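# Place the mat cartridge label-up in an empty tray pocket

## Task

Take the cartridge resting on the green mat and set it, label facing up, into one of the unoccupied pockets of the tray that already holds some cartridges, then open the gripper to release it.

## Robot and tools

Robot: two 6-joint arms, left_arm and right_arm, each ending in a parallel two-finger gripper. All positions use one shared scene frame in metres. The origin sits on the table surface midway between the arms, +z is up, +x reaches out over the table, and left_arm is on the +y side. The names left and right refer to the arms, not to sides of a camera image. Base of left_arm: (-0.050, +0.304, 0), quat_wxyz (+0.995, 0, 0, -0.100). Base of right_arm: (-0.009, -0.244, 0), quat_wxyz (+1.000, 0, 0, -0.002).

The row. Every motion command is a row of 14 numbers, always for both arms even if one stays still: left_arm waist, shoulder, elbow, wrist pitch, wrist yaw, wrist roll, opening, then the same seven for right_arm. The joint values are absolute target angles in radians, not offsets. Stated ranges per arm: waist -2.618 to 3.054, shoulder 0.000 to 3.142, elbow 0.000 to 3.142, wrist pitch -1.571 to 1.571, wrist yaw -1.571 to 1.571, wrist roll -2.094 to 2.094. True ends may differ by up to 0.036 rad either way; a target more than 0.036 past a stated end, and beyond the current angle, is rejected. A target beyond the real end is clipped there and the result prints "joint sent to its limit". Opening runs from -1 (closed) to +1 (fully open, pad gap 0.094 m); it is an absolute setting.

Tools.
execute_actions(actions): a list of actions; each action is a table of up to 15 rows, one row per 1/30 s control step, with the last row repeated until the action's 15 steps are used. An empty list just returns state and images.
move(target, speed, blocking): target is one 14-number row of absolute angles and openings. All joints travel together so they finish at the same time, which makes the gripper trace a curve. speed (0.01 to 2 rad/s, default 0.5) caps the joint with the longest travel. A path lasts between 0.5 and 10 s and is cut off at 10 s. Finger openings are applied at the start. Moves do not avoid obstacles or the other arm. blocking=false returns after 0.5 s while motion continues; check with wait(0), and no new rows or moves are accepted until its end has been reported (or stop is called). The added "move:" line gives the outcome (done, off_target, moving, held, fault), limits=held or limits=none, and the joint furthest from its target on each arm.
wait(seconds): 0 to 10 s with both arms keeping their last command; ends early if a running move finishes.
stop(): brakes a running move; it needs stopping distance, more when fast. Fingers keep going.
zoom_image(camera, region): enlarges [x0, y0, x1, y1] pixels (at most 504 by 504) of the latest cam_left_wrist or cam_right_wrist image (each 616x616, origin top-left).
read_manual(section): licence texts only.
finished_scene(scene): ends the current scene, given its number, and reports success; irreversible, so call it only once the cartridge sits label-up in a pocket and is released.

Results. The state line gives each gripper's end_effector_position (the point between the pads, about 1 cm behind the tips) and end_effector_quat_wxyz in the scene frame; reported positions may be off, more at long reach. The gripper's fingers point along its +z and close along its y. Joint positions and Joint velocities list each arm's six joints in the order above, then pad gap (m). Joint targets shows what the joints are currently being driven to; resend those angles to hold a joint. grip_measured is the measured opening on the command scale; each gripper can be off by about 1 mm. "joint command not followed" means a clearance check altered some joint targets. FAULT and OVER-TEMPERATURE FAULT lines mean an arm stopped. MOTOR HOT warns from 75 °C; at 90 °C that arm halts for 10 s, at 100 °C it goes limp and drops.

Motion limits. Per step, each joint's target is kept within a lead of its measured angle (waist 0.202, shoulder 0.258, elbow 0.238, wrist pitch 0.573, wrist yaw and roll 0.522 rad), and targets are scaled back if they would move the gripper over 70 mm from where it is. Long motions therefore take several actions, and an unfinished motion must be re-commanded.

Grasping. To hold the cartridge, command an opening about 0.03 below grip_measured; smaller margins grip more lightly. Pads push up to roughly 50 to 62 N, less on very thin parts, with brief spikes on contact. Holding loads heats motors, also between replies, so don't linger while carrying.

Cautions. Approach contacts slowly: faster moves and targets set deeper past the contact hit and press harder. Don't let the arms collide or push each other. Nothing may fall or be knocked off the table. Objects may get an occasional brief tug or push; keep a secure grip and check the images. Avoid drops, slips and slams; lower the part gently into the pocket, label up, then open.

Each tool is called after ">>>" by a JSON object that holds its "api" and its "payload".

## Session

>>> {"api": "execute_actions", "payload": {"actions": []}}

Scene clock: 0.00 s.
left_arm: end_effector_position=(+0.5162, +0.1365, +0.3803) grip_measured=+1.000 end_effector_quat_wxyz=(+0.666, +0.138, +0.727, -0.097) | right_arm: end_effector_position=(+0.3140, +0.0660, +0.1981) grip_measured=+1.000 end_effector_quat_wxyz=(-0.328, +0.552, -0.504, +0.578)
Joint names: [waist, shoulder, elbow, wrist pitch, wrist yaw, wrist roll]
Joint positions: left_arm=[-0.069  1.849  1.733  0.021  0.062  0.049  0.094] | right_arm=[ 1.164  1.862  1.151  0.144  1.351 -1.33   0.094]
Joint velocities: left_arm=[ 0.002  0.017  0.002 -0.051 -0.007  0.051  0.   ] | right_arm=[ 0.022  0.007  0.012 -0.022 -0.022 -0.022  0.   ]
Joint targets: left_arm=[-0.069 1.827 1.751 0.040 0.063 0.046] | right_arm=[1.164 1.856 1.157 0.139 1.358 -1.326]

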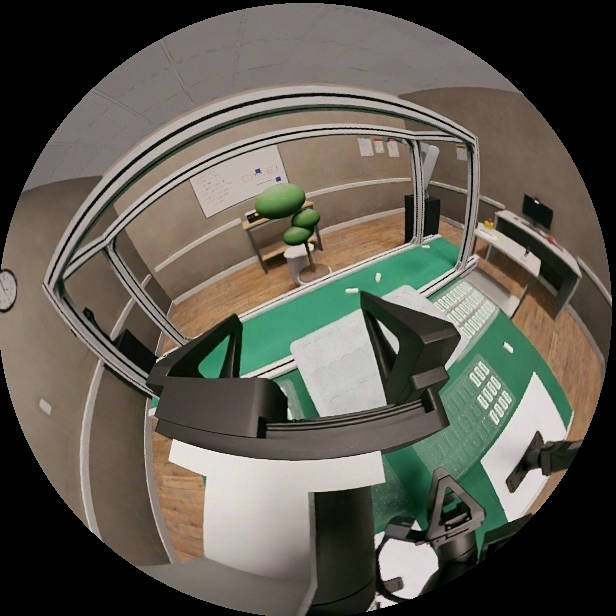

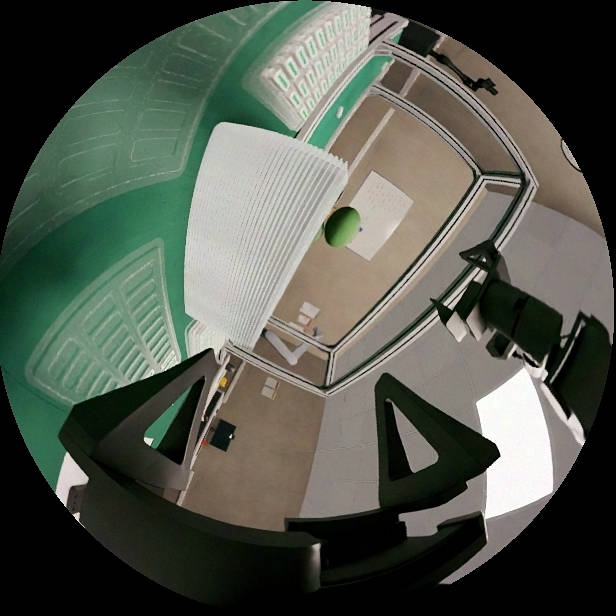

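>>> {"api": "zoom_image", "payload": {"camera": "cam_left_wrist", "region": [400, 270, 600, 500]}}

Region (400, 270, 600, 500) of cam_left_wrist's 616x616 image, scaled by 2.191, with more detail than that image has; it fills the left 438 columns of this view, and the rest is white.

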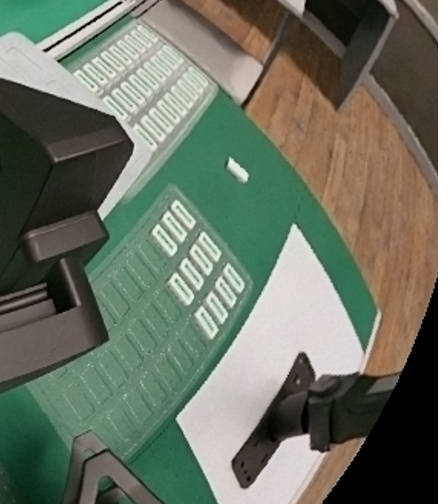

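>>> {"api": "move", "payload": {"target": [-0.069,1.827,1.751,0.04,0.063,0.046,1,0.8,1.4,1.35,-1.5,0,-0.3,1], "speed": 1.3}}

>>> {"api": "move", "payload": {"target": [0.123,1.59,1.005,0.615,1.493,0,1,-0.5,1.7,1.6,-1.45,0,0,1], "speed": 1.2}}

Scene clock: 12.00 s.
left_arm: end_effector_position=(+0.5160, +0.1365, +0.3786) grip_measured=+1.000 end_effector_quat_wxyz=(+0.663, +0.138, +0.729, -0.097) | right_arm: end_effector_position=(+0.1503, -0.0801, +0.1686) grip_measured=+1.000 end_effector_quat_wxyz=(-0.001, -0.528, +0.849, -0.007)
Joint names: [waist, shoulder, elbow, wrist pitch, wrist yaw, wrist roll]
Joint positions: left_arm=[-0.069  1.849  1.733  0.014  0.062  0.049  0.094] | right_arm=[ 0.808  1.421  1.329 -1.485  0.013 -0.309  0.094]
Joint velocities: left_arm=[-0.007  0.017 -0.012  0.022  0.022  0.007  0.   ] | right_arm=[-0.012 -0.012 -0.002 -0.007 -0.081  0.022  0.   ]
Joint targets: left_arm=[-0.069 1.827 1.751 0.040 0.063 0.046] | right_arm=[0.800 1.400 1.350 -1.500 0.000 -0.300]
move: off_target (left_arm, right_arm); limits=none; left_arm: farthest joint: the wrist pitch, 0.026 radians from its target (0.019 radians at the start); right_arm: farthest joint: the shoulder, 0.021 radians from its target (0.462 radians at the start)

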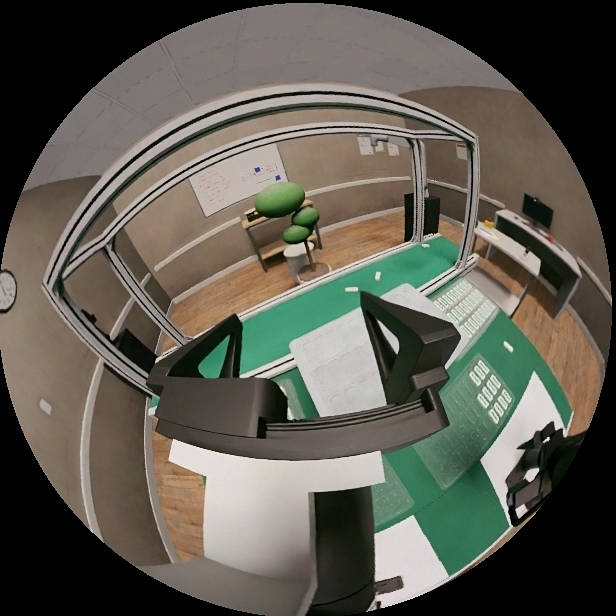

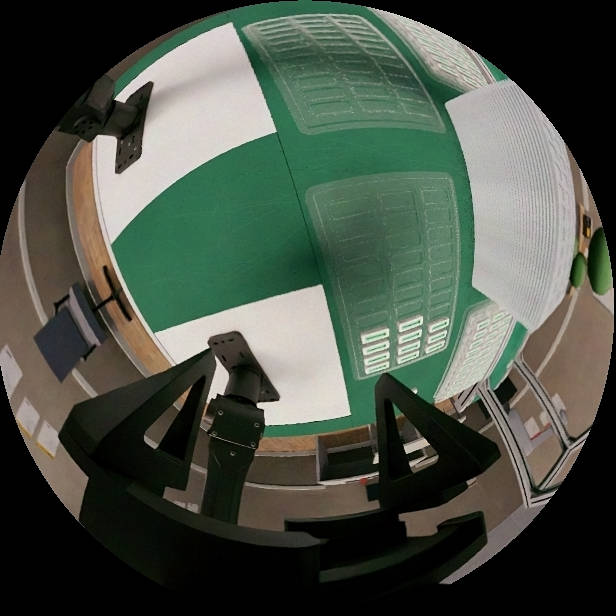

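Scene clock: 14.17 s.
left_arm: end_effector_position=(+0.2893, +0.0975, +0.2897) grip_measured=+1.000 end_effector_quat_wxyz=(+0.500, +0.499, +0.502, -0.499) | right_arm: end_effector_position=(+0.2548, -0.3898, +0.1652) grip_measured=+1.000 end_effector_quat_wxyz=(+0.002, +0.246, +0.969, -0.003)
Joint names: [waist, shoulder, elbow, wrist pitch, wrist yaw, wrist roll]
Joint positions: left_arm=[0.116 1.624 1.013 0.6   1.483 0.01  0.094] | right_arm=[-0.503  1.687  1.577 -1.456  0.005 -0.009  0.094]
Joint velocities: left_arm=[-0.002 -0.002  0.002 -0.022 -0.022 -0.022  0.   ] | right_arm=[-0.017 -0.012 -0.007 -0.007 -0.051 -0.037  0.   ]
Joint targets: left_arm=[0.123 1.590 1.005 0.615 1.493 -0.000] | right_arm=[-0.500 1.700 1.600 -1.450 0.000 -0.000]
move: off_target (left_arm, right_arm); limits=none; left_arm: farthest joint: the shoulder, 0.034 radians from its target (0.259 radians at the start); right_arm: farthest joint: the elbow, 0.023 radians from its target (0.271 radians at the start)

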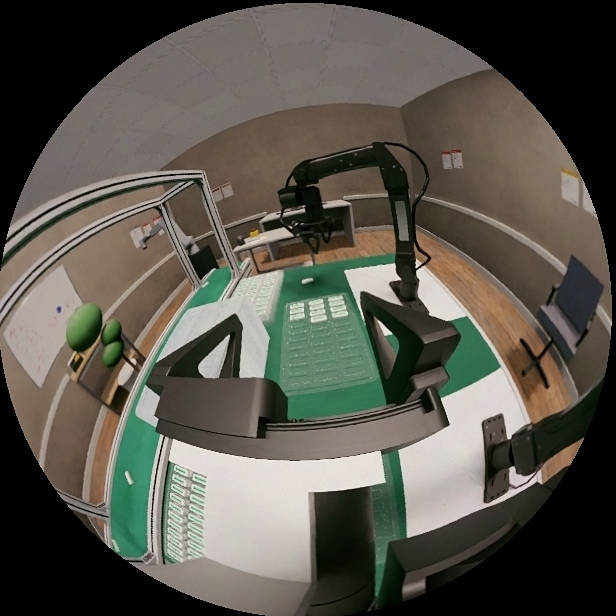

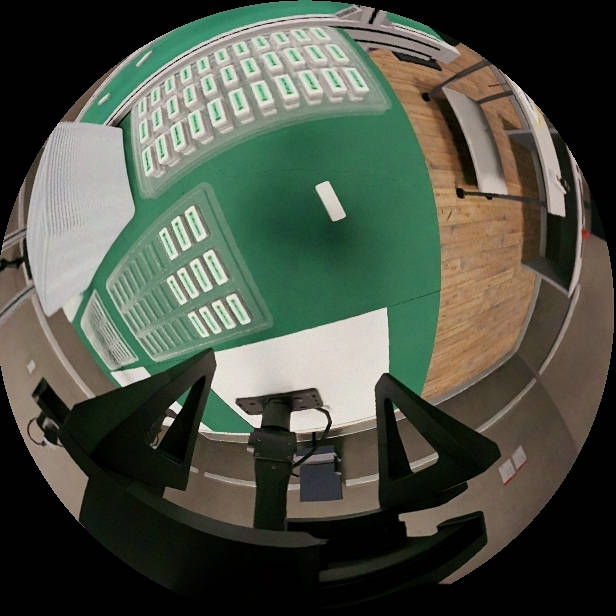

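>>> {"api": "move", "payload": {"target": [0.123,1.59,1.005,0.615,1.493,0,1,-0.56,2.12,1.673,-1.095,0,0.94,0.5], "speed": 0.9}}

>>> {"api": "zoom_image", "payload": {"camera": "cam_right_wrist", "region": [180, 250, 420, 450]}}

Scene clock: 26.67 s.
left_arm: end_effector_position=(+0.2892, +0.0975, +0.2897) grip_measured=+1.000 end_effector_quat_wxyz=(+0.500, +0.499, +0.501, -0.500) | right_arm: end_effector_position=(+0.3328, -0.4562, +0.0399) grip_measured=+0.502 end_effector_quat_wxyz=(+0.001, +0.677, +0.736, -0.002)
Joint names: [waist, shoulder, elbow, wrist pitch, wrist yaw, wrist roll]
Joint positions: left_arm=[0.116 1.624 1.013 0.6   1.483 0.01  0.094] | right_arm=[-0.553  2.115  1.651 -1.106  0.005  0.931  0.071]
Joint velocities: left_arm=[-0.017 -0.002 -0.002  0.022  0.007 -0.022  0.   ] | right_arm=[ 0.007  0.002  0.007 -0.037 -0.066 -0.051  0.001]
Joint targets: left_arm=[0.123 1.590 1.005 0.615 1.493 0.000] | right_arm=[-0.560 2.120 1.673 -1.095 0.000 0.940]
move: off_target (left_arm, right_arm); limits=none; left_arm: farthest joint: the shoulder, 0.034 radians from its target (0.034 radians at the start); right_arm: farthest joint: the elbow, 0.022 radians from its target (0.096 radians at the start)

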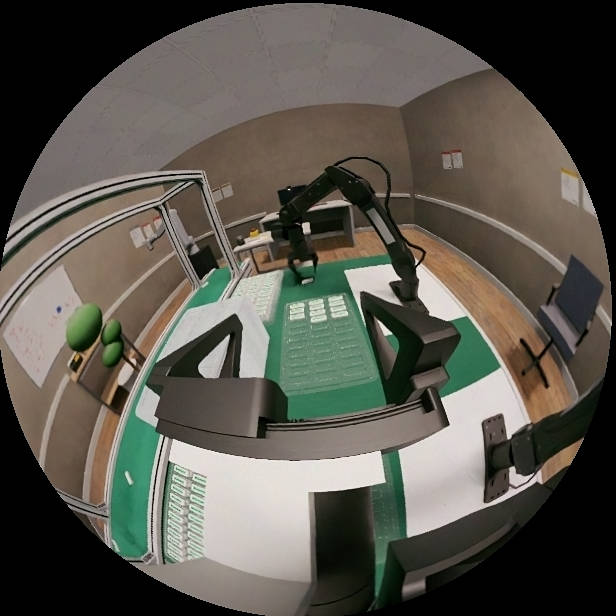

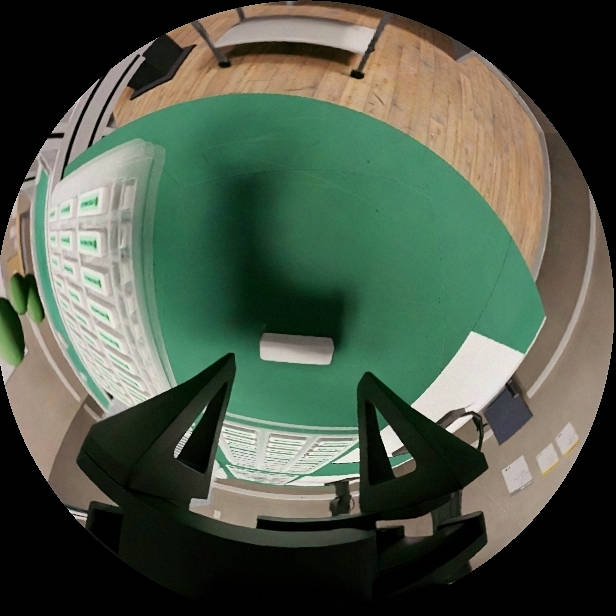

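Region (180, 250, 420, 450) of cam_right_wrist's 616x616 image, scaled by 2.100, with more detail than that image has.

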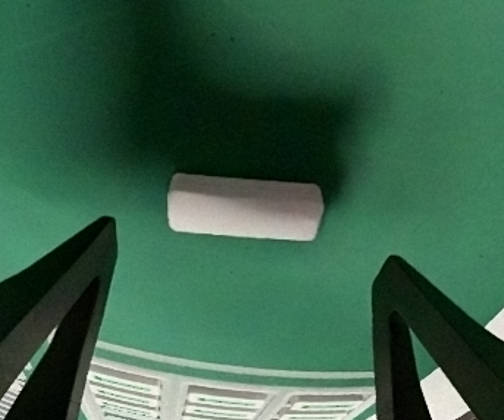

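>>> {"api": "move", "payload": {"target": [0.123,1.59,1.005,0.615,1.493,0,1,-0.539,2.147,1.562,-0.993,0,0.852,0.3], "speed": 0.2}}

>>> {"api": "zoom_image", "payload": {"camera": "cam_right_wrist", "region": [200, 300, 400, 450]}}

Scene clock: 30.63 s.
left_arm: end_effector_position=(+0.2892, +0.0975, +0.2897) grip_measured=+1.000 end_effector_quat_wxyz=(+0.500, +0.499, +0.501, -0.500) | right_arm: end_effector_position=(+0.3317, -0.4522, +0.0112) grip_measured=+0.302 end_effector_quat_wxyz=(-0.001, +0.648, +0.762, -0.003)
Joint names: [waist, shoulder, elbow, wrist pitch, wrist yaw, wrist roll]
Joint positions: left_arm=[0.116 1.624 1.013 0.6   1.483 0.01  0.094] | right_arm=[-0.546  2.138  1.569 -1.005  0.005  0.861  0.061]
Joint velocities: left_arm=[-0.002 -0.002 -0.007  0.051  0.037 -0.007  0.   ] | right_arm=[ 0.002  0.002  0.002  0.051 -0.022 -0.022  0.   ]
Joint targets: left_arm=[0.123 1.590 1.005 0.615 1.493 0.000] | right_arm=[-0.539 2.147 1.562 -0.993 -0.000 0.852]
move: off_target (left_arm); limits=none; left_arm: farthest joint: the shoulder, 0.034 radians from its target (0.034 radians at the start); right_arm: farthest joint: the wrist pitch, 0.012 radians from its target (0.113 radians at the start)

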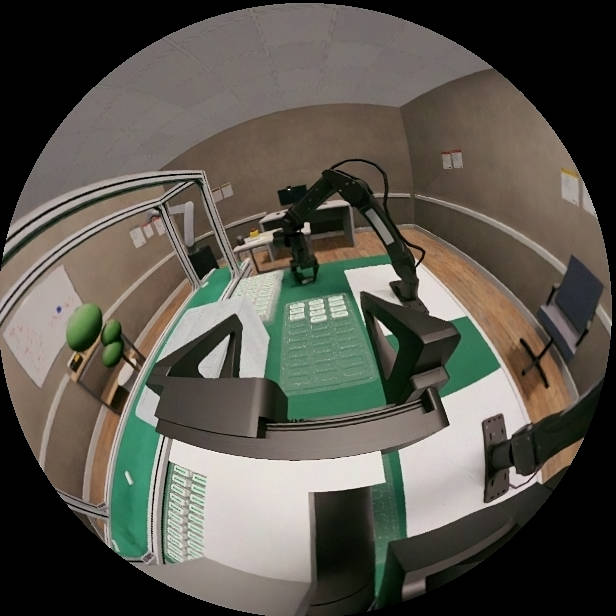

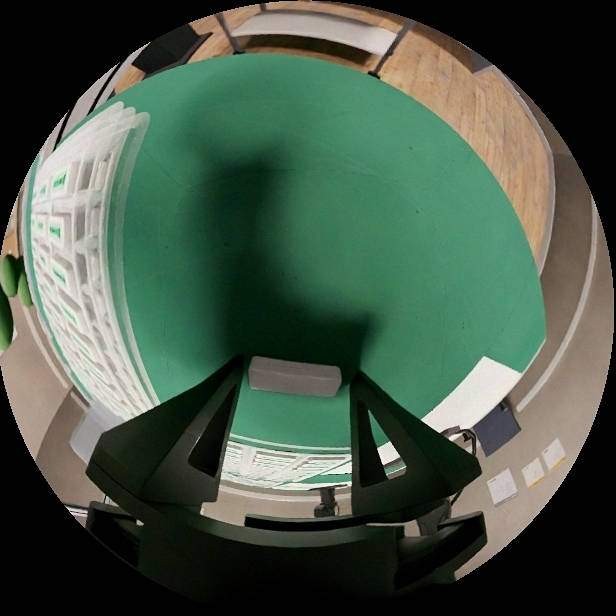

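Region (200, 300, 400, 450) of cam_right_wrist's 616x616 image, scaled by 2.520, with more detail than that image has; it fills the top 378 rows of this view, and the rest is white.

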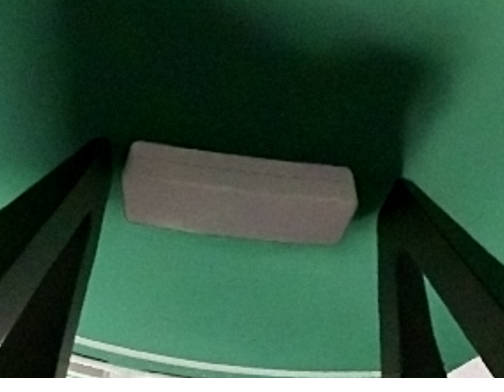

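>>> {"api": "execute_actions", "payload": {"actions": [[[0.123,1.59,1.005,0.615,1.493,0,1,-0.539,2.145,1.562,-0.993,0,0.84,0.2],[0.123,1.59,1.005,0.615,1.493,0,1,-0.539,2.145,1.562,-0.993,0,0.84,0.14],[0.123,1.59,1.005,0.615,1.493,0,1,-0.539,2.145,1.562,-0.993,0,0.84,0.1],[0.123,1.59,1.005,0.615,1.493,0,1,-0.539,2.145,1.562,-0.993,0,0.84,0.07],[0.123,1.59,1.005,0.615,1.493,0,1,-0.539,2.145,1.562,-0.993,0,0.84,0.04],[0.123,1.59,1.005,0.615,1.493,0,1,-0.539,2.145,1.562,-0.993,0,0.84,0.01],[0.123,1.59,1.005,0.615,1.493,0,1,-0.539,2.145,1.562,-0.993,0,0.84,-0.02],[0.123,1.59,1.005,0.615,1.493,0,1,-0.539,2.145,1.562,-0.993,0,0.84,-0.04],[0.123,1.59,1.005,0.615,1.493,0,1,-0.539,2.145,1.562,-0.993,0,0.84,-0.06],[0.123,1.59,1.005,0.615,1.493,0,1,-0.539,2.145,1.562,-0.993,0,0.84,-0.078]],[[0.123,1.59,1.005,0.615,1.493,0,1,-0.539,2.13,1.57,-0.993,0,0.84,-0.078],[0.123,1.59,1.005,0.615,1.493,0,1,-0.539,2.12,1.57,-0.993,0,0.84,-0.078],[0.123,1.59,1.005,0.615,1.493,0,1,-0.539,2.11,1.57,-0.993,0,0.84,-0.078],[0.123,1.59,1.005,0.615,1.493,0,1,-0.539,2.10,1.57,-0.993,0,0.84,-0.078],[0.123,1.59,1.005,0.615,1.493,0,1,-0.539,2.09,1.57,-0.993,0,0.84,-0.078],[0.123,1.59,1.005,0.615,1.493,0,1,-0.539,2.08,1.57,-0.993,0,0.84,-0.078],[0.123,1.59,1.005,0.615,1.493,0,1,-0.539,2.07,1.57,-0.993,0,0.84,-0.078],[0.123,1.59,1.005,0.615,1.493,0,1,-0.539,2.06,1.57,-0.993,0,0.84,-0.078]]]}}

Scene clock: 39.53 s.
left_arm: end_effector_position=(+0.2892, +0.0975, +0.2897) grip_measured=+1.000 end_effector_quat_wxyz=(+0.500, +0.499, +0.501, -0.500) | right_arm: end_effector_position=(+0.3373, -0.4556, +0.0343) grip_measured=-0.025 end_effector_quat_wxyz=(+0.030, +0.643, +0.765, +0.002)
Joint names: [waist, shoulder, elbow, wrist pitch, wrist yaw, wrist roll]
Joint positions: left_arm=[0.116 1.624 1.013 0.6   1.483 0.01  0.094] | right_arm=[-0.546  2.078  1.569 -1.002  0.005  0.849  0.046]
Joint velocities: left_arm=[-0.012 -0.002  0.002  0.11  -0.051  0.022  0.   ] | right_arm=[-0.002 -0.002 -0.022  0.037 -0.081 -0.051 -0.001]
Joint targets: left_arm=[0.123 1.590 1.005 0.615 1.493 0.000] | right_arm=[-0.539 2.060 1.570 -0.993 0.000 0.840]

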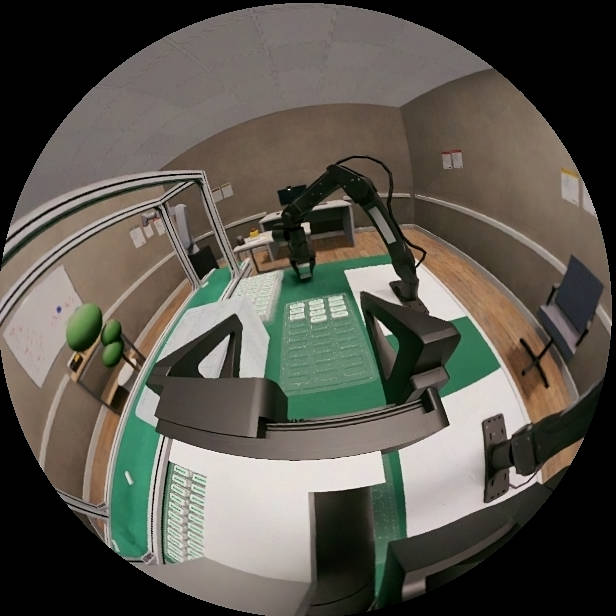

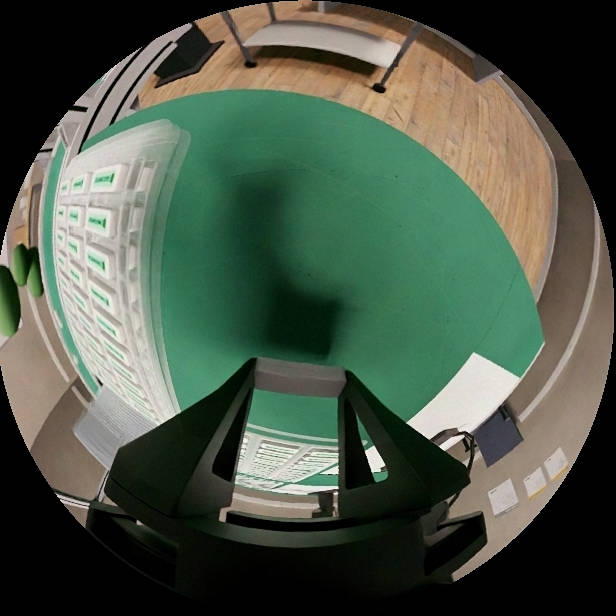

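>>> {"api": "move", "payload": {"target": [0.05,1.67,1.083,0.636,1.415,-0.02,-0.35,-0.3,1.35,1.15,-0.8,-1.1,-0.4,-0.057], "speed": 1.1}}

>>> {"api": "move", "payload": {"target": [0.05,1.67,1.083,0.636,1.415,-0.02,-0.35,0.313,1.535,0.9,0.6,-1.271,-1.575,-0.057], "speed": 1.1}}

>>> {"api": "zoom_image", "payload": {"camera": "cam_left_wrist", "region": [230, 230, 380, 380]}}

Scene clock: 45.17 s.
left_arm: end_effector_position=(+0.2971, +0.0761, +0.2871) grip_measured=-0.347 end_effector_quat_wxyz=(+0.497, +0.496, +0.504, -0.503) | right_arm: end_effector_position=(+0.3253, -0.1849, +0.2524) grip_measured=-0.025 end_effector_quat_wxyz=(+0.388, -0.172, +0.821, +0.383)
Joint names: [waist, shoulder, elbow, wrist pitch, wrist yaw, wrist roll]
Joint positions: left_arm=[ 0.057  1.667  1.045  0.62   1.424 -0.011  0.031] | right_arm=[-0.306  1.37   1.159 -0.809 -1.074 -0.39   0.046]
Joint velocities: left_arm=[-0.002  0.002 -0.012 -0.007  0.037  0.051 -0.   ] | right_arm=[-0.007  0.002 -0.042 -0.007 -0.051 -0.037 -0.   ]
Joint targets: left_arm=[0.050 1.670 1.083 0.636 1.415 -0.020] | right_arm=[-0.300 1.350 1.150 -0.800 -1.100 -0.400]
move: off_target (left_arm, right_arm); limits=none; left_arm: farthest joint: the elbow, 0.038 radians from its target (0.070 radians at the start); right_arm: farthest joint: the wrist yaw, 0.026 radians from its target (1.105 radians at the start)

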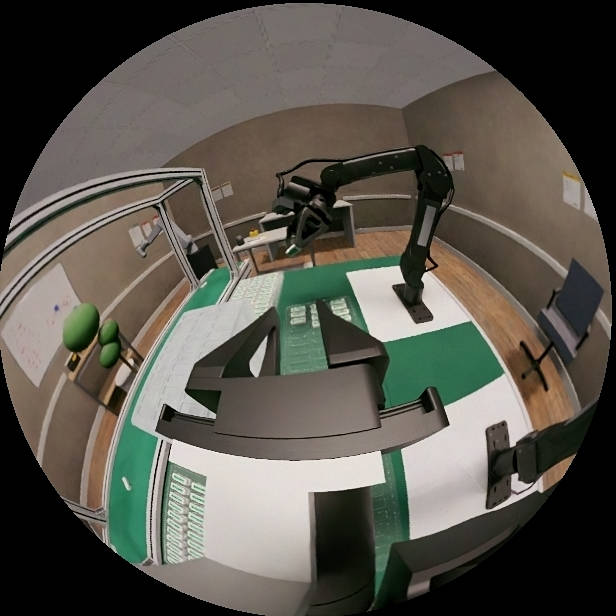

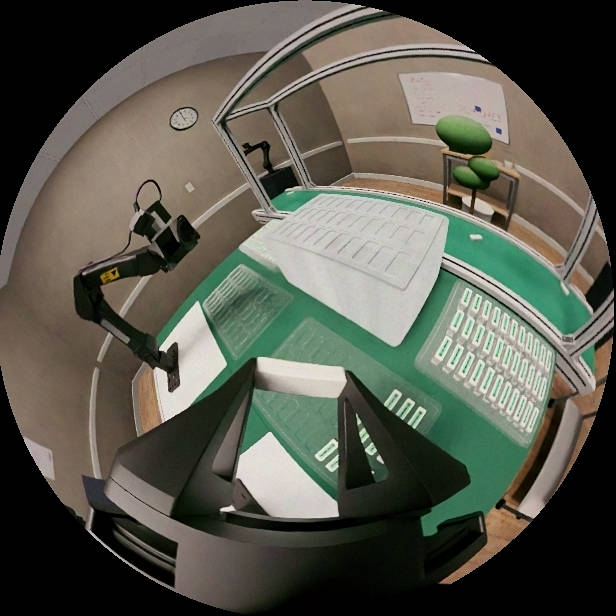

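Scene clock: 47.40 s.
left_arm: end_effector_position=(+0.2971, +0.0761, +0.2871) grip_measured=-0.347 end_effector_quat_wxyz=(+0.497, +0.496, +0.504, -0.503) | right_arm: end_effector_position=(+0.2893, +0.0295, +0.2885) grip_measured=-0.025 end_effector_quat_wxyz=(+0.705, -0.709, +0.008, +0.004)
Joint names: [waist, shoulder, elbow, wrist pitch, wrist yaw, wrist roll]
Joint positions: left_arm=[ 0.057  1.667  1.045  0.62   1.424 -0.011  0.031] | right_arm=[ 0.309  1.521  0.909  0.595 -1.26  -1.57   0.046]
Joint velocities: left_arm=[-0.012 -0.017  0.002  0.022 -0.007  0.022 -0.001] | right_arm=[ 0.007  0.012 -0.007  0.037 -0.066 -0.007  0.   ]
Joint targets: left_arm=[0.050 1.670 1.083 0.636 1.415 -0.020] | right_arm=[0.313 1.535 0.900 0.600 -1.271 -1.575]
move: off_target (left_arm); limits=none; left_arm: farthest joint: the elbow, 0.038 radians from its target (0.038 radians at the start); right_arm: farthest joint: the shoulder, 0.014 radians from its target (0.165 radians at the start)

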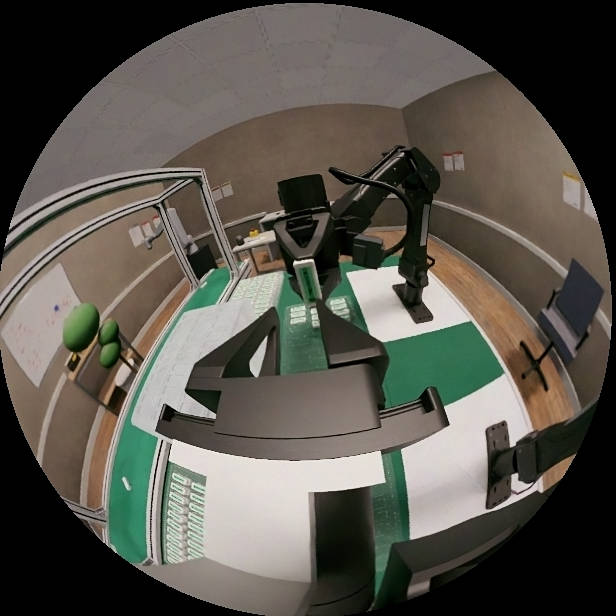

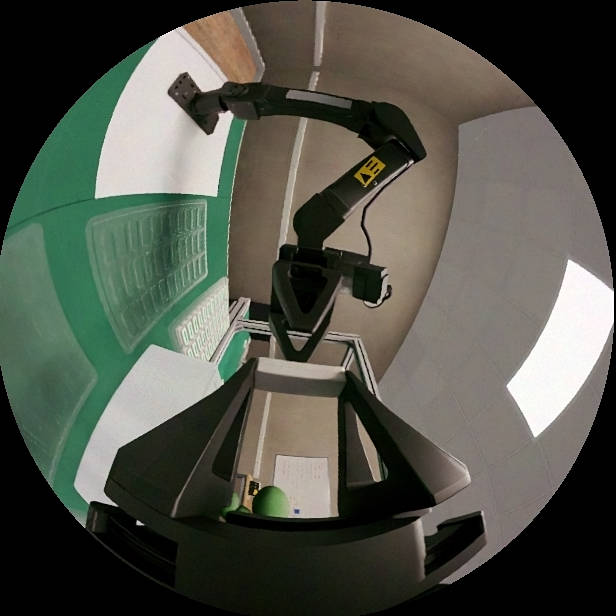

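Region (230, 230, 380, 380) of cam_left_wrist's 616x616 image, scaled by 3.360, with more detail than that image has.

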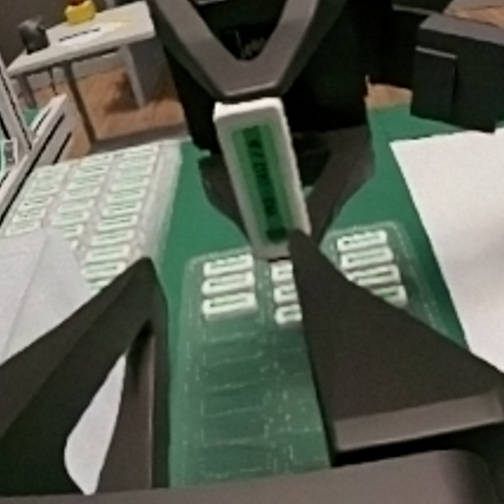

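>>> {"api": "move", "payload": {"target": [-0.043,1.67,1.083,0.636,1.336,-0.02,-0.35,0.313,1.535,0.9,0.6,-1.271,-1.575,-0.057], "speed": 0.15}}

>>> {"api": "zoom_image", "payload": {"camera": "cam_left_wrist", "region": [250, 250, 370, 370]}}

>>> {"api": "zoom_image", "payload": {"camera": "cam_right_wrist", "region": [220, 270, 380, 430]}}

Scene clock: 50.90 s.
left_arm: end_effector_position=(+0.2878, +0.0435, +0.2871) grip_measured=-0.347 end_effector_quat_wxyz=(+0.493, +0.501, +0.500, -0.507) | right_arm: end_effector_position=(+0.2893, +0.0295, +0.2886) grip_measured=-0.025 end_effector_quat_wxyz=(+0.705, -0.709, +0.008, +0.004)
Joint names: [waist, shoulder, elbow, wrist pitch, wrist yaw, wrist roll]
Joint positions: left_arm=[-0.038  1.667  1.045  0.62   1.346 -0.011  0.031] | right_arm=[ 0.309  1.521  0.909  0.595 -1.26  -1.57   0.046]
Joint velocities: left_arm=[-0.002  0.002 -0.027  0.007 -0.007 -0.037 -0.   ] | right_arm=[ 0.002  0.002  0.002 -0.095 -0.037 -0.022  0.001]
Joint targets: left_arm=[-0.043 1.670 1.083 0.636 1.336 -0.020] | right_arm=[0.313 1.535 0.900 0.600 -1.271 -1.575]
move: off_target (left_arm); limits=none; left_arm: farthest joint: the elbow, 0.038 radians from its target (0.038 radians at the start); right_arm: farthest joint: the shoulder, 0.014 radians from its target (0.014 radians at the start)

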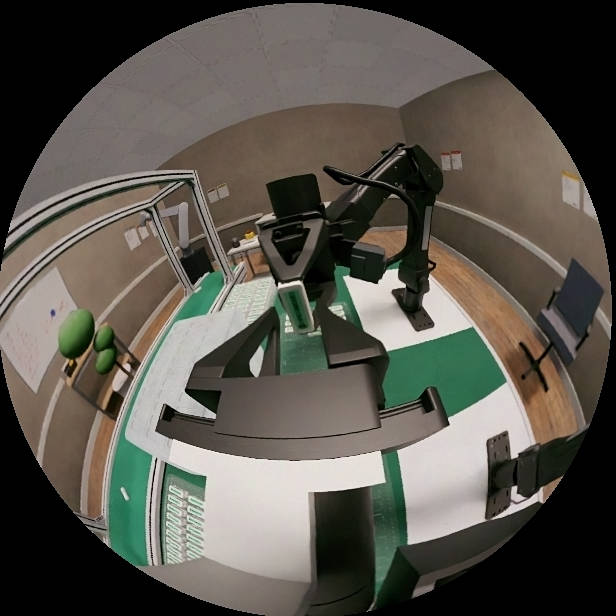

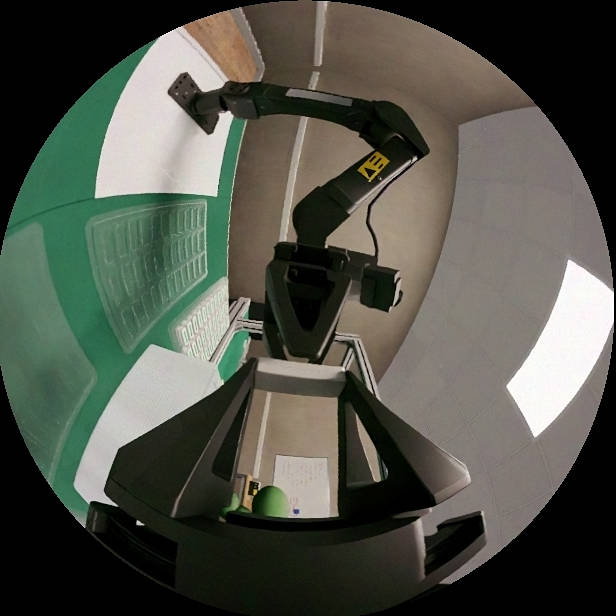

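Region (250, 250, 370, 370) of cam_left_wrist's 616x616 image, scaled by 4.200, with more detail than that image has.

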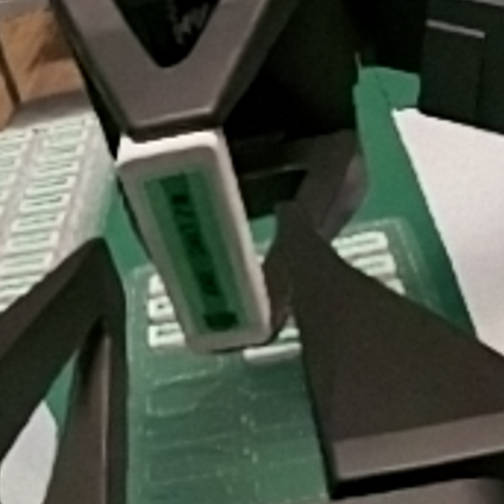

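Region (220, 270, 380, 430) of cam_right_wrist's 616x616 image, scaled by 3.150, with more detail than that image has.

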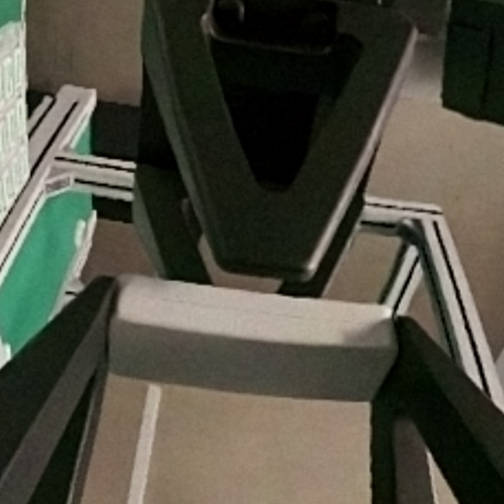

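>>> {"api": "execute_actions", "payload": {"actions": [[[-0.043,1.67,1.083,0.636,1.336,-0.02,-0.45,0.313,1.535,0.9,0.6,-1.271,-1.575,-0.057],[-0.043,1.67,1.083,0.636,1.336,-0.02,-0.52,0.313,1.535,0.9,0.6,-1.271,-1.575,-0.057],[-0.043,1.67,1.083,0.636,1.336,-0.02,-0.56,0.313,1.535,0.9,0.6,-1.271,-1.575,-0.057],[-0.043,1.67,1.083,0.636,1.336,-0.02,-0.59,0.313,1.535,0.9,0.6,-1.271,-1.575,-0.057],[-0.043,1.67,1.083,0.636,1.336,-0.02,-0.61,0.313,1.535,0.9,0.6,-1.271,-1.575,-0.057],[-0.043,1.67,1.083,0.636,1.336,-0.02,-0.63,0.313,1.535,0.9,0.6,-1.271,-1.575,-0.057],[-0.043,1.67,1.083,0.636,1.336,-0.02,-0.65,0.313,1.535,0.9,0.6,-1.271,-1.575,-0.057],[-0.043,1.67,1.083,0.636,1.336,-0.02,-0.67,0.313,1.535,0.9,0.6,-1.271,-1.575,-0.057],[-0.043,1.67,1.083,0.636,1.336,-0.02,-0.69,0.313,1.535,0.9,0.6,-1.271,-1.575,-0.057],[-0.043,1.67,1.083,0.636,1.336,-0.02,-0.71,0.313,1.535,0.9,0.6,-1.271,-1.575,-0.057]]]}}

>>> {"api": "zoom_image", "payload": {"camera": "cam_right_wrist", "region": [220, 270, 380, 430]}}

Scene clock: 57.73 s.
left_arm: end_effector_position=(+0.2876, +0.0434, +0.2871) grip_measured=-0.687 end_effector_quat_wxyz=(+0.492, +0.501, +0.500, -0.507) | right_arm: end_effector_position=(+0.2894, +0.0295, +0.2887) grip_measured=-0.025 end_effector_quat_wxyz=(+0.705, -0.709, +0.007, +0.003)
Joint names: [waist, shoulder, elbow, wrist pitch, wrist yaw, wrist roll]
Joint positions: left_arm=[-0.038  1.667  1.045  0.62   1.347 -0.012  0.015] | right_arm=[ 0.309  1.521  0.909  0.596 -1.259 -1.572  0.046]
Joint velocities: left_arm=[ 0.002  0.007 -0.002 -0.007 -0.051  0.037  0.001] | right_arm=[-0.002 -0.007 -0.007 -0.007  0.022 -0.007 -0.   ]
Joint targets: left_arm=[-0.043 1.670 1.083 0.636 1.336 -0.020] | right_arm=[0.313 1.535 0.900 0.600 -1.271 -1.575]

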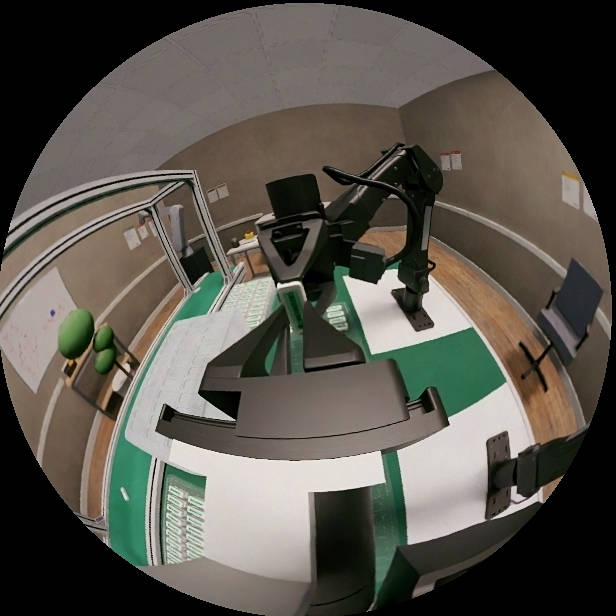

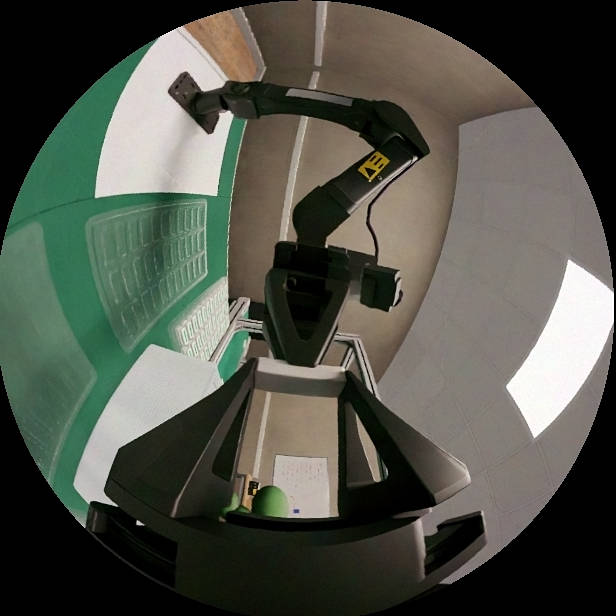

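Region (220, 270, 380, 430) of cam_right_wrist's 616x616 image, scaled by 3.150, with more detail than that image has.

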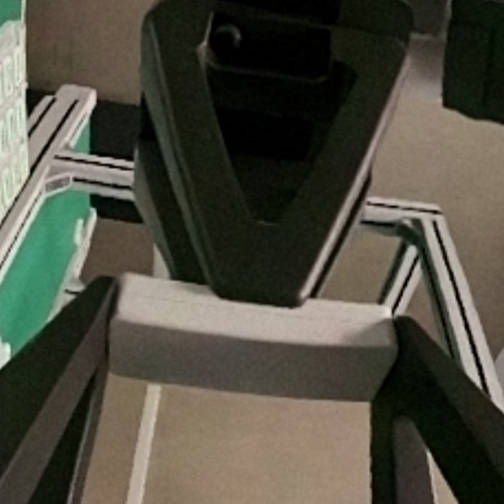

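>>> {"api": "execute_actions", "payload": {"actions": [[[-0.043,1.67,1.083,0.636,1.336,-0.02,-0.72,0.313,1.535,0.9,0.6,-1.271,-1.575,-0.057],[-0.043,1.67,1.083,0.636,1.336,-0.02,-0.72,0.313,1.535,0.9,0.6,-1.271,-1.575,-0.057],[-0.043,1.67,1.083,0.636,1.336,-0.02,-0.72,0.313,1.535,0.9,0.6,-1.271,-1.575,0.1],[-0.043,1.67,1.083,0.636,1.336,-0.02,-0.72,0.313,1.535,0.9,0.6,-1.271,-1.575,0.2],[-0.043,1.67,1.083,0.636,1.336,-0.02,-0.72,0.313,1.535,0.9,0.6,-1.271,-1.575,0.3],[-0.043,1.67,1.083,0.636,1.336,-0.02,-0.72,0.313,1.535,0.9,0.6,-1.271,-1.575,0.4],[-0.043,1.67,1.083,0.636,1.336,-0.02,-0.72,0.3,1.53,0.9,0.6,-1.285,-1.575,0.4],[-0.043,1.67,1.083,0.636,1.336,-0.02,-0.72,0.28,1.52,0.9,0.6,-1.3,-1.575,0.4],[-0.043,1.67,1.083,0.636,1.336,-0.02,-0.72,0.26,1.52,0.9,0.6,-1.32,-1.575,0.4],[-0.043,1.67,1.083,0.636,1.336,-0.02,-0.72,0.24,1.52,0.9,0.6,-1.34,-1.575,0.4],[-0.043,1.67,1.083,0.636,1.336,-0.02,-0.72,0.22,1.52,0.9,0.6,-1.36,-1.575,0.4],[-0.043,1.67,1.083,0.636,1.336,-0.02,-0.72,0.2,1.52,0.9,0.6,-1.38,-1.575,0.4],[-0.043,1.67,1.083,0.636,1.336,-0.02,-0.72,0.18,1.52,0.9,0.6,-1.4,-1.575,0.4],[-0.043,1.67,1.083,0.636,1.336,-0.02,-0.72,0.16,1.52,0.9,0.6,-1.42,-1.575,0.4],[-0.043,1.67,1.083,0.636,1.336,-0.02,-0.72,0.14,1.52,0.9,0.6,-1.44,-1.575,0.4]]]}}

>>> {"api": "move", "payload": {"target": [-0.043,1.67,1.15,0.3,1.2,-0.1,-0.72,-0.4,1.2,0.6,0.6,-1.53,-1.575,0.4], "speed": 1.0}}

>>> {"api": "move", "payload": {"target": [-0.691,2.258,1.968,-1.242,-0.01,-0.89,-0.72,-0.4,1.2,0.6,0.6,-1.53,-1.575,0.4], "speed": 1.0}}

>>> {"api": "zoom_image", "payload": {"camera": "cam_left_wrist", "region": [200, 180, 420, 360]}}

Scene clock: 76.23 s.
left_arm: end_effector_position=(+0.2878, +0.0434, +0.2871) grip_measured=-0.687 end_effector_quat_wxyz=(+0.493, +0.500, +0.500, -0.507) | right_arm: end_effector_position=(+0.3045, -0.0096, +0.2891) grip_measured=+0.398 end_effector_quat_wxyz=(+0.706, -0.708, +0.017, -0.008)
Joint names: [waist, shoulder, elbow, wrist pitch, wrist yaw, wrist roll]
Joint positions: left_arm=[-0.038  1.667  1.045  0.62   1.346 -0.012  0.015] | right_arm=[ 0.18   1.521  0.909  0.597 -1.358 -1.572  0.066]
Joint velocities: left_arm=[-0.012  0.017 -0.002  0.022  0.022  0.007 -0.   ] | right_arm=[-0.637 -0.012 -0.027 -0.007 -0.374 -0.022 -0.001]
Joint targets: left_arm=[-0.043 1.670 1.083 0.636 1.336 -0.020] | right_arm=[0.140 1.520 0.900 0.600 -1.440 -1.575]

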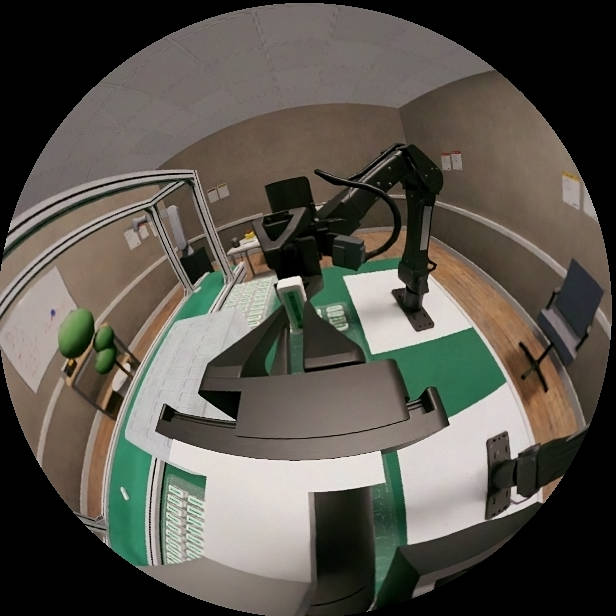

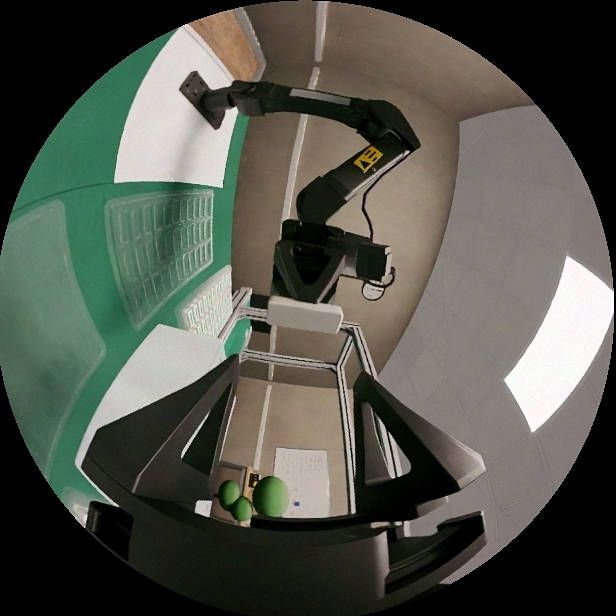

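Scene clock: 77.67 s.
left_arm: end_effector_position=(+0.3143, +0.0445, +0.2686) grip_measured=-0.687 end_effector_quat_wxyz=(+0.421, +0.392, +0.626, -0.526) | right_arm: end_effector_position=(+0.2862, -0.1735, +0.2734) grip_measured=+0.398 end_effector_quat_wxyz=(+0.690, -0.688, +0.163, -0.153)
Joint names: [waist, shoulder, elbow, wrist pitch, wrist yaw, wrist roll]
Joint positions: left_arm=[-0.038  1.667  1.111  0.297  1.203 -0.094  0.015] | right_arm=[-0.394  1.225  0.61   0.6   -1.518 -1.572  0.066]
Joint velocities: left_arm=[-0.012  0.002 -0.007 -0.081  0.066 -0.022  0.001] | right_arm=[-0.012 -0.002 -0.007  0.007 -0.037  0.051 -0.   ]
Joint targets: left_arm=[-0.043 1.670 1.150 0.300 1.200 -0.100] | right_arm=[-0.400 1.200 0.600 0.600 -1.530 -1.575]
move: off_target (left_arm, right_arm); limits=none; left_arm: farthest joint: the elbow, 0.039 radians from its target (0.105 radians at the start); right_arm: farthest joint: the shoulder, 0.025 radians from its target (0.321 radians at the start)

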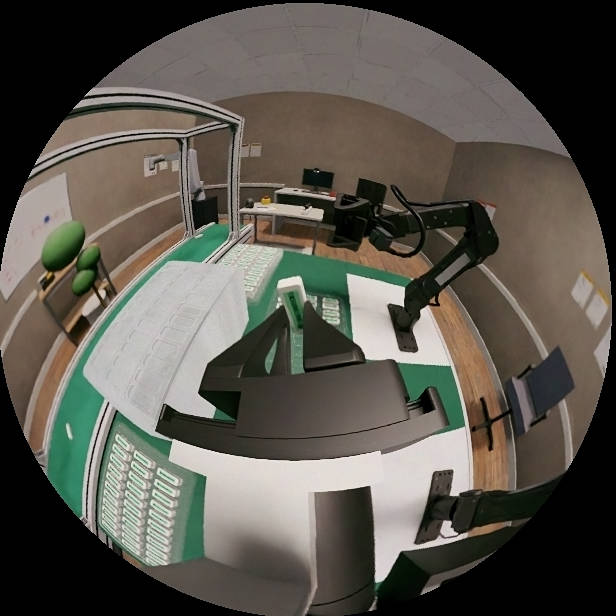

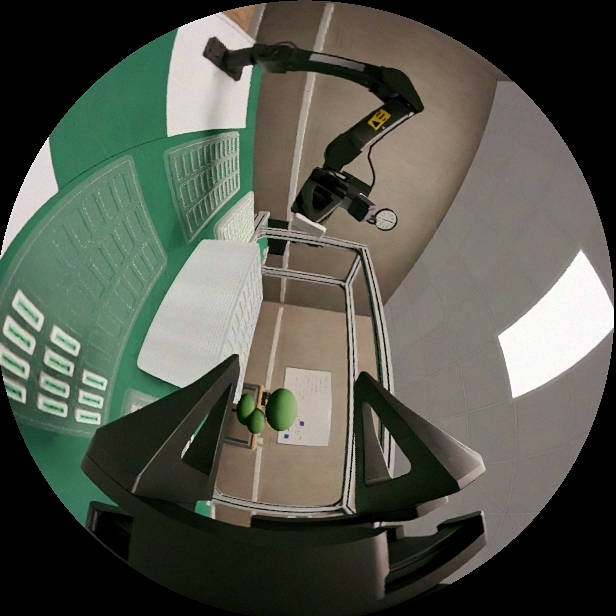

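Scene clock: 80.10 s.
left_arm: end_effector_position=(+0.2243, -0.0394, +0.0480) grip_measured=-0.687 end_effector_quat_wxyz=(-0.005, +0.007, +1.000, -0.001) | right_arm: end_effector_position=(+0.2861, -0.1735, +0.2734) grip_measured=+0.398 end_effector_quat_wxyz=(+0.690, -0.688, +0.163, -0.153)
Joint names: [waist, shoulder, elbow, wrist pitch, wrist yaw, wrist roll]
Joint positions: left_arm=[-0.695  2.267  1.929 -1.238  0.008 -0.882  0.015] | right_arm=[-0.394  1.225  0.61   0.6   -1.519 -1.572  0.066]
Joint velocities: left_arm=[-0.007 -0.002 -0.007 -0.066 -0.007 -0.051 -0.   ] | right_arm=[-0.017 -0.022 -0.022  0.022 -0.095  0.037  0.   ]
Joint targets: left_arm=[-0.691 2.258 1.968 -1.242 -0.010 -0.890] | right_arm=[-0.400 1.200 0.600 0.600 -1.530 -1.575]
move: off_target (left_arm, right_arm); limits=none; left_arm: farthest joint: the elbow, 0.039 radians from its target (0.857 radians at the start); right_arm: farthest joint: the shoulder, 0.025 radians from its target (0.025 radians at the start)

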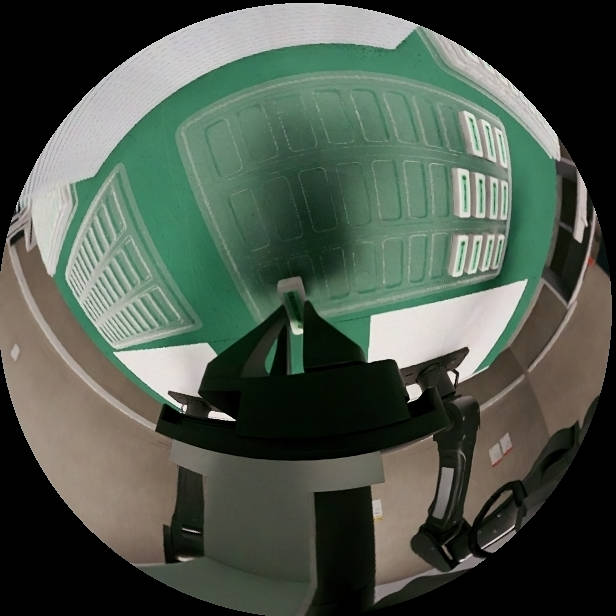

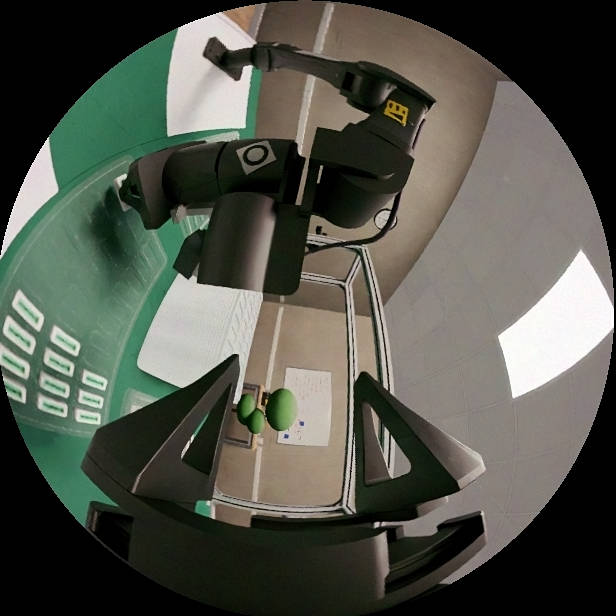

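Region (200, 180, 420, 360) of cam_left_wrist's 616x616 image, scaled by 2.291, with more detail than that image has; it fills the top 412 rows of this view, and the rest is white.

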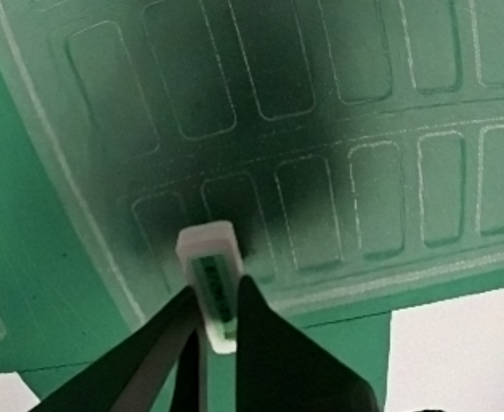

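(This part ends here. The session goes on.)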